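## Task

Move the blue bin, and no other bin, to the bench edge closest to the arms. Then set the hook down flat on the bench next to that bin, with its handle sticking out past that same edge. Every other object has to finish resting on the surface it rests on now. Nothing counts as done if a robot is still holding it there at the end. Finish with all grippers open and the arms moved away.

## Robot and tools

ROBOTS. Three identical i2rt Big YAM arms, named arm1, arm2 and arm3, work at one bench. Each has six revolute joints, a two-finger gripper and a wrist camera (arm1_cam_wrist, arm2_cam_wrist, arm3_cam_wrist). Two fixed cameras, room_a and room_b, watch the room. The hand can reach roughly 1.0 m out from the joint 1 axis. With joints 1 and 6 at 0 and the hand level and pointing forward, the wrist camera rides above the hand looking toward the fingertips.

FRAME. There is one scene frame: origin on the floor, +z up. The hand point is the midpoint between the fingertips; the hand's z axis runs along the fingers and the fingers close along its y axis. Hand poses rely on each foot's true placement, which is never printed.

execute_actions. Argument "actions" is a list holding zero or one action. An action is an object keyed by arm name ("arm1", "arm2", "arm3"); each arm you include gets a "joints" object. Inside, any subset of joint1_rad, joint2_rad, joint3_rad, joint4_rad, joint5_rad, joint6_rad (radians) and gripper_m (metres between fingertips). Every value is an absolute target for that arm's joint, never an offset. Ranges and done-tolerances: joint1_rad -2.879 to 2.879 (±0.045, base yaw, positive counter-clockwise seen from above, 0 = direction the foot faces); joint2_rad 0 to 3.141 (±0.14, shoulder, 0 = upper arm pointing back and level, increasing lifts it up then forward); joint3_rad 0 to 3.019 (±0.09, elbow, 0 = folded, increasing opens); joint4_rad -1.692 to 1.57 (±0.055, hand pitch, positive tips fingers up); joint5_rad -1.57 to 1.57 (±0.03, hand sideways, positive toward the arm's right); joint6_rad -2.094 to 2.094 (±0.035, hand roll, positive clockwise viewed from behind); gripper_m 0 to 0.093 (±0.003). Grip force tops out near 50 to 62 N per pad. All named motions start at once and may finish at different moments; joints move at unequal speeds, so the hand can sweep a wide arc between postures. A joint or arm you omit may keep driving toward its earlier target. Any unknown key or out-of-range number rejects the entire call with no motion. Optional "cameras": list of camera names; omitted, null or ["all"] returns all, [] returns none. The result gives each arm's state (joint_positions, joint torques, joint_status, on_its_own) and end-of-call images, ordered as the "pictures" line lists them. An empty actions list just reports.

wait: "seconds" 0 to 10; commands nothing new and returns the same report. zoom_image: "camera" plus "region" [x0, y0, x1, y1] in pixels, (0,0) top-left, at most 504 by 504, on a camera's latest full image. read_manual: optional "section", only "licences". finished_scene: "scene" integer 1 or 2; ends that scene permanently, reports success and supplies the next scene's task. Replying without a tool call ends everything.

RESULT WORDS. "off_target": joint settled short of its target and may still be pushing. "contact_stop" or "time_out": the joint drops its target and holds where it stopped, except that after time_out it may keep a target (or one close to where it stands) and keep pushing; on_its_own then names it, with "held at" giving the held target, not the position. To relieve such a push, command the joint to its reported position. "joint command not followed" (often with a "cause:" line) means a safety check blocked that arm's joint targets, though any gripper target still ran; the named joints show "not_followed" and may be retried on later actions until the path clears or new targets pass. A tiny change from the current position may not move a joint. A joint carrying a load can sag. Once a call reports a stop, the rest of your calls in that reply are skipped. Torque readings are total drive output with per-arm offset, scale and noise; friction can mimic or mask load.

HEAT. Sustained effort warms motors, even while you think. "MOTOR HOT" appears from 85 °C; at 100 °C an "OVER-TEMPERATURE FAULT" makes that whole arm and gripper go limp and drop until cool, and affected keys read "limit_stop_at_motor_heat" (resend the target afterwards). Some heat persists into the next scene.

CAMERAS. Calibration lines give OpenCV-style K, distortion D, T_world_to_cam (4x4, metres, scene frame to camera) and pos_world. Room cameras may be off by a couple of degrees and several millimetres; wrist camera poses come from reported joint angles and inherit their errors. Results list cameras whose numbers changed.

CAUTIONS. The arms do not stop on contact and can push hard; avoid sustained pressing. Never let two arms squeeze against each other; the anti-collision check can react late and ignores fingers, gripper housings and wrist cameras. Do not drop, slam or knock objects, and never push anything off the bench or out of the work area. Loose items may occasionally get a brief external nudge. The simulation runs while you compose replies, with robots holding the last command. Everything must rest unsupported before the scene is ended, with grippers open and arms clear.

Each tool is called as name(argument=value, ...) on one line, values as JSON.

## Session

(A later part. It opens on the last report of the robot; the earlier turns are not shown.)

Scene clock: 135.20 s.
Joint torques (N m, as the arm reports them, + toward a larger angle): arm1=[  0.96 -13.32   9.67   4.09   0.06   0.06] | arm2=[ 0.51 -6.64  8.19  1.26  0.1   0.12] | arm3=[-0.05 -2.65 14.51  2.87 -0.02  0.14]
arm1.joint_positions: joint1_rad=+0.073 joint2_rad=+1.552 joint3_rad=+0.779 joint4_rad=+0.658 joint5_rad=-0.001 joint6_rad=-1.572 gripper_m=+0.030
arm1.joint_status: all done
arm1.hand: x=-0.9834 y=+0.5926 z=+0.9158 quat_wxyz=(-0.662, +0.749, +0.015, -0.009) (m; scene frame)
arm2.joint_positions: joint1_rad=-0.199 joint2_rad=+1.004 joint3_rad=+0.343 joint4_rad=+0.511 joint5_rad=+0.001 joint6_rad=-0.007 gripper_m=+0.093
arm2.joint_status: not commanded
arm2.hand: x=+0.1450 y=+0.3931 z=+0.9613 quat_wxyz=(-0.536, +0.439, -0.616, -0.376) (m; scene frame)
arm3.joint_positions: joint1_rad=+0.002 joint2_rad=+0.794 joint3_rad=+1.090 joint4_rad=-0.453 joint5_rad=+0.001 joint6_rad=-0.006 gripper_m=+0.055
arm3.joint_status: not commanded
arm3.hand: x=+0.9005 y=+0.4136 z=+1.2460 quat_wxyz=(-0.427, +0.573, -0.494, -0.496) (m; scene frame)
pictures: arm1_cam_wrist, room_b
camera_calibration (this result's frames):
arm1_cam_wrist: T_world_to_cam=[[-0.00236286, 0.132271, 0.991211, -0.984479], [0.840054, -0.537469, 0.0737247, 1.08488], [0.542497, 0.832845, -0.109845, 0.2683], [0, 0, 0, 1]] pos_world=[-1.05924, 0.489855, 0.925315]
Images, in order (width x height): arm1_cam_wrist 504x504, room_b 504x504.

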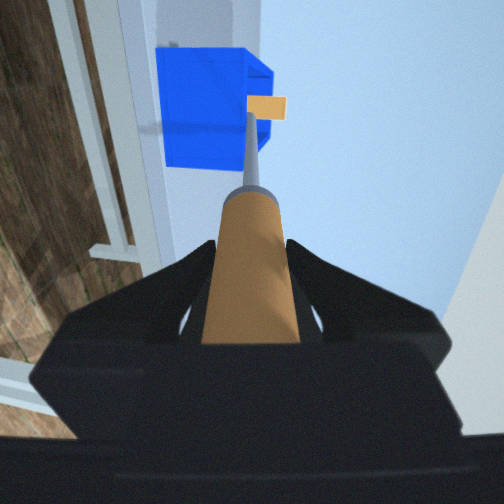

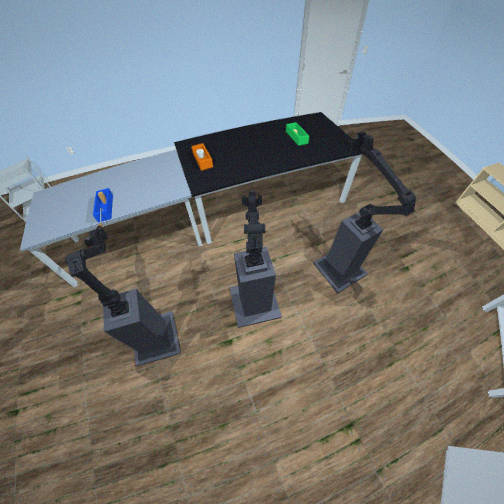

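execute_actions(actions=[{"arm1":{"joints":{"joint3_rad":1.0}}}], cameras=[])

execute_actions(actions=[{"arm1":{"joints":{"joint1_rad":0.30,"joint4_rad":0.85}}}], cameras=["arm1_cam_wrist"])

execute_actions(actions=[{"arm1":{"joints":{"joint2_rad":2.03,"joint3_rad":1.47,"joint4_rad":0.76}}}], cameras=["arm1_cam_wrist"])

execute_actions(actions=[{"arm1":{"joints":{"joint6_rad":0}}}], cameras=["arm1_cam_wrist"])

Scene clock: 141.77 s.
Joint torques (N m, as the arm reports them, + toward a larger angle): arm1=[  0.97 -14.27  12.99   3.8    0.08   0.06] | arm2=[ 0.63 -6.64  8.23  1.2   0.09  0.1 ] | arm3=[ 0.16 -2.68 14.47  2.96 -0.05  0.16]
arm1.joint_positions: joint1_rad=+0.073 joint2_rad=+1.551 joint3_rad=+0.942 joint4_rad=+0.662 joint5_rad=-0.001 joint6_rad=-1.572 gripper_m=+0.030
arm1.joint_status: all done
arm1.hand: x=-0.9853 y=+0.6342 z=+1.0051 quat_wxyz=(-0.723, +0.691, +0.015, -0.010) (m; scene frame)
arm2.joint_positions: joint1_rad=-0.199 joint2_rad=+1.004 joint3_rad=+0.343 joint4_rad=+0.511 joint5_rad=+0.001 joint6_rad=-0.007 gripper_m=+0.093
arm2.joint_status: not commanded
arm2.hand: x=+0.1450 y=+0.3931 z=+0.9613 quat_wxyz=(-0.536, +0.439, -0.616, -0.376) (m; scene frame)
arm3.joint_positions: joint1_rad=+0.002 joint2_rad=+0.794 joint3_rad=+1.090 joint4_rad=-0.453 joint5_rad=+0.001 joint6_rad=-0.006 gripper_m=+0.055
arm3.joint_status: not commanded
arm3.hand: x=+0.9005 y=+0.4136 z=+1.2460 quat_wxyz=(-0.427, +0.573, -0.494, -0.496) (m; scene frame)
pictures: none
No camera images: the call's "cameras" was empty. Leave "cameras" out to get every camera's image.

Scene clock: 143.00 s.
Joint torques (N m, as the arm reports them, + toward a larger angle): arm1=[  1.33 -14.53  13.07   4.56   0.04   0.06] | arm2=[ 0.42 -6.8   8.25  1.26  0.1   0.1 ] | arm3=[-0.06 -2.85 14.53  2.78 -0.03  0.15]
arm1.joint_positions: joint1_rad=+0.298 joint2_rad=+1.551 joint3_rad=+0.942 joint4_rad=+0.796 joint5_rad=+0.000 joint6_rad=-1.572 gripper_m=+0.030
arm1.joint_status: all done
arm1.hand: x=-1.1266 y=+0.6099 z=+1.0372 quat_wxyz=(-0.761, +0.636, +0.085, -0.097) (m; scene frame)
arm2.joint_positions: joint1_rad=-0.199 joint2_rad=+1.004 joint3_rad=+0.343 joint4_rad=+0.511 joint5_rad=+0.001 joint6_rad=-0.007 gripper_m=+0.093
arm2.joint_status: not commanded
arm2.hand: x=+0.1450 y=+0.3931 z=+0.9613 quat_wxyz=(-0.536, +0.439, -0.616, -0.376) (m; scene frame)
arm3.joint_positions: joint1_rad=+0.002 joint2_rad=+0.794 joint3_rad=+1.090 joint4_rad=-0.453 joint5_rad=+0.001 joint6_rad=-0.006 gripper_m=+0.055
arm3.joint_status: not commanded
arm3.hand: x=+0.9005 y=+0.4136 z=+1.2460 quat_wxyz=(-0.427, +0.573, -0.494, -0.496) (m; scene frame)
pictures: arm1_cam_wrist
camera_calibration (this result's frames):
arm1_cam_wrist: T_world_to_cam=[[0.0467737, -0.161345, 0.985789, -0.867435], [0.937794, -0.332788, -0.0989641, 1.36994], [0.344026, 0.929096, 0.135743, -0.192085], [0, 0, 0, 1]] pos_world=[-1.17807, 0.49441, 1.01676]
Images, in order (width x height): arm1_cam_wrist 504x504.

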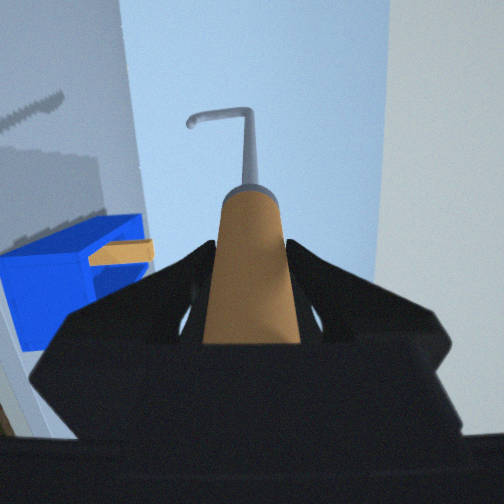

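Scene clock: 144.40 s.
Joint torques (N m, as the arm reports them, + toward a larger angle): arm1=[  0.63 -22.91  14.55   3.66   0.03   0.06] | arm2=[ 0.44 -6.65  8.13  1.2   0.08  0.11] | arm3=[ 0.22 -2.36 14.68  2.83 -0.06  0.11]
arm1.joint_positions: joint1_rad=+0.298 joint2_rad=+2.091 joint3_rad=+1.386 joint4_rad=+0.728 joint5_rad=+0.000 joint6_rad=-1.572 gripper_m=+0.030
arm1.joint_status: all done
arm1.hand: x=-1.1688 y=+0.7716 z=+0.8821 quat_wxyz=(-0.707, +0.696, +0.092, -0.090) (m; scene frame)
arm2.joint_positions: joint1_rad=-0.199 joint2_rad=+1.004 joint3_rad=+0.343 joint4_rad=+0.511 joint5_rad=+0.001 joint6_rad=-0.007 gripper_m=+0.093
arm2.joint_status: not commanded
arm2.hand: x=+0.1450 y=+0.3931 z=+0.9613 quat_wxyz=(-0.536, +0.439, -0.616, -0.376) (m; scene frame)
arm3.joint_positions: joint1_rad=+0.002 joint2_rad=+0.794 joint3_rad=+1.090 joint4_rad=-0.453 joint5_rad=+0.001 joint6_rad=-0.006 gripper_m=+0.055
arm3.joint_status: not commanded
arm3.hand: x=+0.9005 y=+0.4136 z=+1.2460 quat_wxyz=(-0.427, +0.573, -0.494, -0.496) (m; scene frame)
pictures: arm1_cam_wrist
camera_calibration (this result's frames):
arm1_cam_wrist: T_world_to_cam=[[0.00489894, -0.00476157, 0.999977, -0.868677], [0.939778, -0.34173, -0.00623123, 1.37536], [0.341751, 0.939786, 0.00280071, -0.200443], [0, 0, 0, 1]] pos_world=[-1.21977, 0.654239, 0.877789]
Images, in order (width x height): arm1_cam_wrist 504x504.

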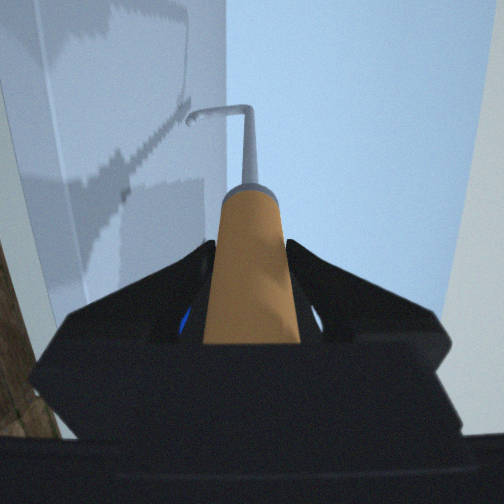

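Scene clock: 146.57 s.
Joint torques (N m, as the arm reports them, + toward a larger angle): arm1=[  1.13 -23.14  14.35   3.56  -0.06   0.12] | arm2=[ 0.49 -6.83  8.22  1.19  0.11  0.11] | arm3=[ 0.23 -2.39 14.63  2.82 -0.01  0.15]
arm1.joint_positions: joint1_rad=+0.298 joint2_rad=+2.091 joint3_rad=+1.390 joint4_rad=+0.728 joint5_rad=+0.002 joint6_rad=-0.010 gripper_m=+0.030
arm1.joint_status: all done
arm1.hand: x=-1.1686 y=+0.7725 z=+0.8839 quat_wxyz=(-0.440, +0.557, -0.424, -0.562) (m; scene frame)
arm2.joint_positions: joint1_rad=-0.199 joint2_rad=+1.004 joint3_rad=+0.343 joint4_rad=+0.511 joint5_rad=+0.001 joint6_rad=-0.007 gripper_m=+0.093
arm2.joint_status: not commanded
arm2.hand: x=+0.1450 y=+0.3931 z=+0.9613 quat_wxyz=(-0.536, +0.439, -0.616, -0.376) (m; scene frame)
arm3.joint_positions: joint1_rad=+0.002 joint2_rad=+0.794 joint3_rad=+1.090 joint4_rad=-0.453 joint5_rad=+0.001 joint6_rad=-0.006 gripper_m=+0.055
arm3.joint_status: not commanded
arm3.hand: x=+0.9005 y=+0.4136 z=+1.2460 quat_wxyz=(-0.427, +0.573, -0.494, -0.496) (m; scene frame)
pictures: arm1_cam_wrist
camera_calibration (this result's frames):
arm1_cam_wrist: T_world_to_cam=[[0.964907, 0.262546, 0.00488514, 0.924406], [0.149754, -0.534901, -0.831538, 1.33103], [-0.215704, 0.803088, -0.555447, -0.253769], [0, 0, 0, 1]] pos_world=[-1.14603, 0.673066, 0.961327]
Images, in order (width x height): arm1_cam_wrist 504x504.

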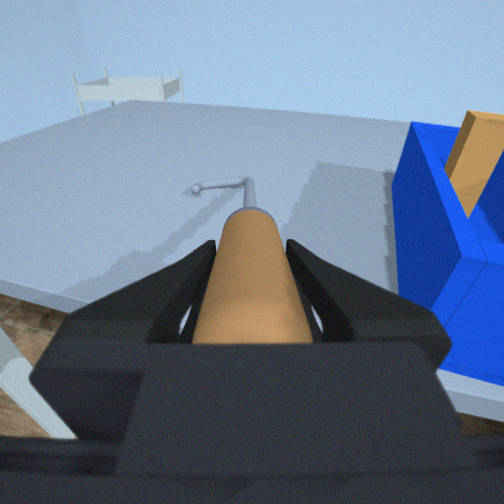

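execute_actions(actions=[{"arm1":{"joints":{"joint2_rad":2.195,"joint3_rad":1.42}}}], cameras=["arm1_cam_wrist"])

Scene clock: 149.60 s.
Joint torques (N m, as the arm reports them, + toward a larger angle): arm1=[  1.15 -19.35   9.75   2.29  -0.01  -0.07] | arm2=[ 0.46 -6.64  8.23  1.22  0.1   0.1 ] | arm3=[ 0.09 -2.35 14.55  2.77 -0.04  0.15]
arm1.joint_positions: joint1_rad=+0.298 joint2_rad=+2.200 joint3_rad=+1.390 joint4_rad=+0.755 joint5_rad=+0.001 joint6_rad=+0.005 gripper_m=+0.030
arm1.joint_status: all done
arm1.hand: x=-1.1688 y=+0.7736 z=+0.8046 quat_wxyz=(-0.418, +0.577, -0.445, -0.542) (m; scene frame)
arm2.joint_positions: joint1_rad=-0.199 joint2_rad=+1.004 joint3_rad=+0.343 joint4_rad=+0.511 joint5_rad=+0.001 joint6_rad=-0.007 gripper_m=+0.093
arm2.joint_status: not commanded
arm2.hand: x=+0.1450 y=+0.3931 z=+0.9613 quat_wxyz=(-0.536, +0.439, -0.616, -0.376) (m; scene frame)
arm3.joint_positions: joint1_rad=+0.002 joint2_rad=+0.794 joint3_rad=+1.090 joint4_rad=-0.453 joint5_rad=+0.001 joint6_rad=-0.006 gripper_m=+0.055
arm3.joint_status: not commanded
arm3.hand: x=+0.9005 y=+0.4136 z=+1.2460 quat_wxyz=(-0.427, +0.573, -0.494, -0.496) (m; scene frame)
pictures: arm1_cam_wrist
camera_calibration (this result's frames):
arm1_cam_wrist: T_world_to_cam=[[0.964797, 0.262795, -0.0102372, 0.936513], [0.155708, -0.602153, -0.78305, 1.2857], [-0.211946, 0.75389, -0.621875, -0.202792], [0, 0, 0, 1]] pos_world=[-1.14672, 0.680959, 0.890242]
Images, in order (width x height): arm1_cam_wrist 504x504.

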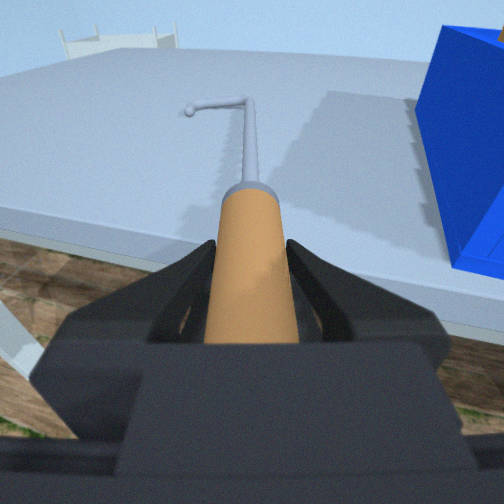

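execute_actions(actions=[{"arm1":{"joints":{"gripper_m":0.06}}}], cameras=["arm1_cam_wrist"])

Scene clock: 151.90 s.
Joint torques (N m, as the arm reports them, + toward a larger angle): arm1=[  0.97 -19.3    9.74   2.29  -0.01  -0.07] | arm2=[ 0.46 -6.51  8.18  1.25  0.09  0.12] | arm3=[-0.31 -2.84 14.64  2.92 -0.04  0.15]
arm1.joint_positions: joint1_rad=+0.298 joint2_rad=+2.200 joint3_rad=+1.390 joint4_rad=+0.755 joint5_rad=+0.001 joint6_rad=+0.005 gripper_m=+0.060
arm1.joint_status: all done
arm1.hand: x=-1.1688 y=+0.7736 z=+0.8046 quat_wxyz=(-0.418, +0.577, -0.445, -0.542) (m; scene frame)
arm2.joint_positions: joint1_rad=-0.199 joint2_rad=+1.004 joint3_rad=+0.343 joint4_rad=+0.511 joint5_rad=+0.001 joint6_rad=-0.007 gripper_m=+0.093
arm2.joint_status: not commanded
arm2.hand: x=+0.1450 y=+0.3931 z=+0.9613 quat_wxyz=(-0.536, +0.439, -0.616, -0.376) (m; scene frame)
arm3.joint_positions: joint1_rad=+0.002 joint2_rad=+0.794 joint3_rad=+1.090 joint4_rad=-0.453 joint5_rad=+0.001 joint6_rad=-0.006 gripper_m=+0.055
arm3.joint_status: not commanded
arm3.hand: x=+0.9005 y=+0.4136 z=+1.2460 quat_wxyz=(-0.427, +0.573, -0.494, -0.496) (m; scene frame)
pictures: arm1_cam_wrist
camera_calibration (this result's frames):
arm1_cam_wrist: T_world_to_cam=[[0.964797, 0.262795, -0.0102372, 0.936513], [0.155708, -0.602153, -0.78305, 1.2857], [-0.211946, 0.75389, -0.621875, -0.202792], [0, 0, 0, 1]] pos_world=[-1.14672, 0.680959, 0.890242]
Images, in order (width x height): arm1_cam_wrist 504x504.

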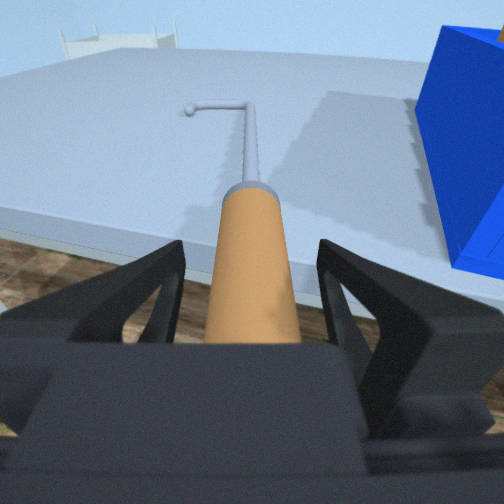

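execute_actions(actions=[{"arm1":{"joints":{"joint2_rad":1.5,"joint3_rad":0.75,"joint4_rad":0.5}}}], cameras=["arm1_cam_wrist","room_b"])

Scene clock: 155.20 s.
Joint torques (N m, as the arm reports them, + toward a larger angle): arm1=[  1.2  -10.18   8.18   1.79  -0.02  -0.07] | arm2=[ 0.5  -6.68  8.23  1.24  0.1   0.1 ] | arm3=[ 0.28 -2.17 14.63  2.9  -0.04  0.14]
arm1.joint_positions: joint1_rad=+0.298 joint2_rad=+1.499 joint3_rad=+0.744 joint4_rad=+0.507 joint5_rad=+0.001 joint6_rad=+0.005 gripper_m=+0.060
arm1.joint_status: all done
arm1.hand: x=-1.1106 y=+0.5524 z=+0.8914 quat_wxyz=(-0.373, +0.627, -0.484, -0.484) (m; scene frame)
arm2.joint_positions: joint1_rad=-0.199 joint2_rad=+1.004 joint3_rad=+0.343 joint4_rad=+0.511 joint5_rad=+0.001 joint6_rad=-0.007 gripper_m=+0.093
arm2.joint_status: not commanded
arm2.hand: x=+0.1450 y=+0.3931 z=+0.9613 quat_wxyz=(-0.536, +0.439, -0.616, -0.376) (m; scene frame)
arm3.joint_positions: joint1_rad=+0.002 joint2_rad=+0.794 joint3_rad=+1.090 joint4_rad=-0.453 joint5_rad=+0.001 joint6_rad=-0.006 gripper_m=+0.055
arm3.joint_status: not commanded
arm3.hand: x=+0.9005 y=+0.4136 z=+1.2460 quat_wxyz=(-0.427, +0.573, -0.494, -0.496) (m; scene frame)
pictures: arm1_cam_wrist, room_b
camera_calibration (this result's frames):
arm1_cam_wrist: T_world_to_cam=[[0.965533, 0.260032, -0.0113757, 0.942779], [0.19059, -0.736097, -0.64949, 1.20507], [-0.177262, 0.624936, -0.760285, 0.263351], [0, 0, 0, 1]] pos_world=[-1.09328, 0.477316, 0.993625]
Images, in order (width x height): arm1_cam_wrist 504x504, room_b 504x504.

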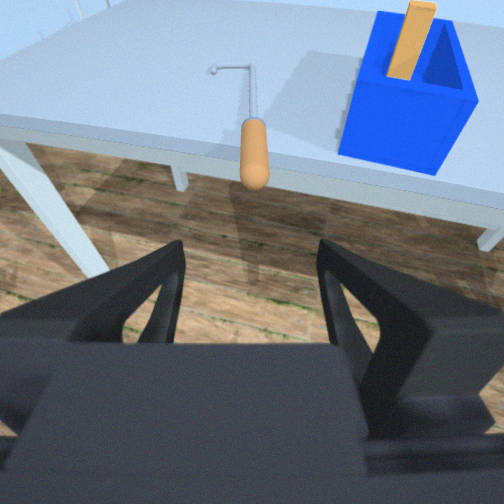

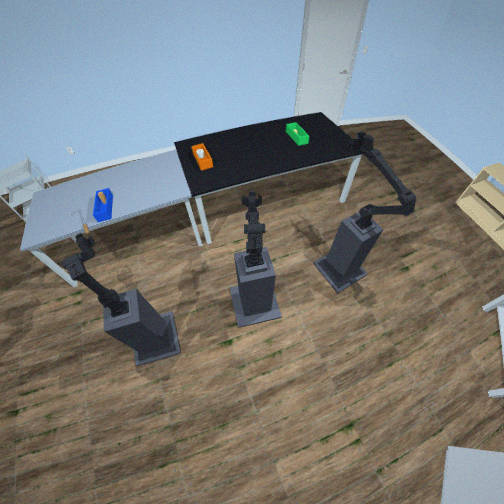

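finished_scene(scene=2)

The scene is finished: the task was done.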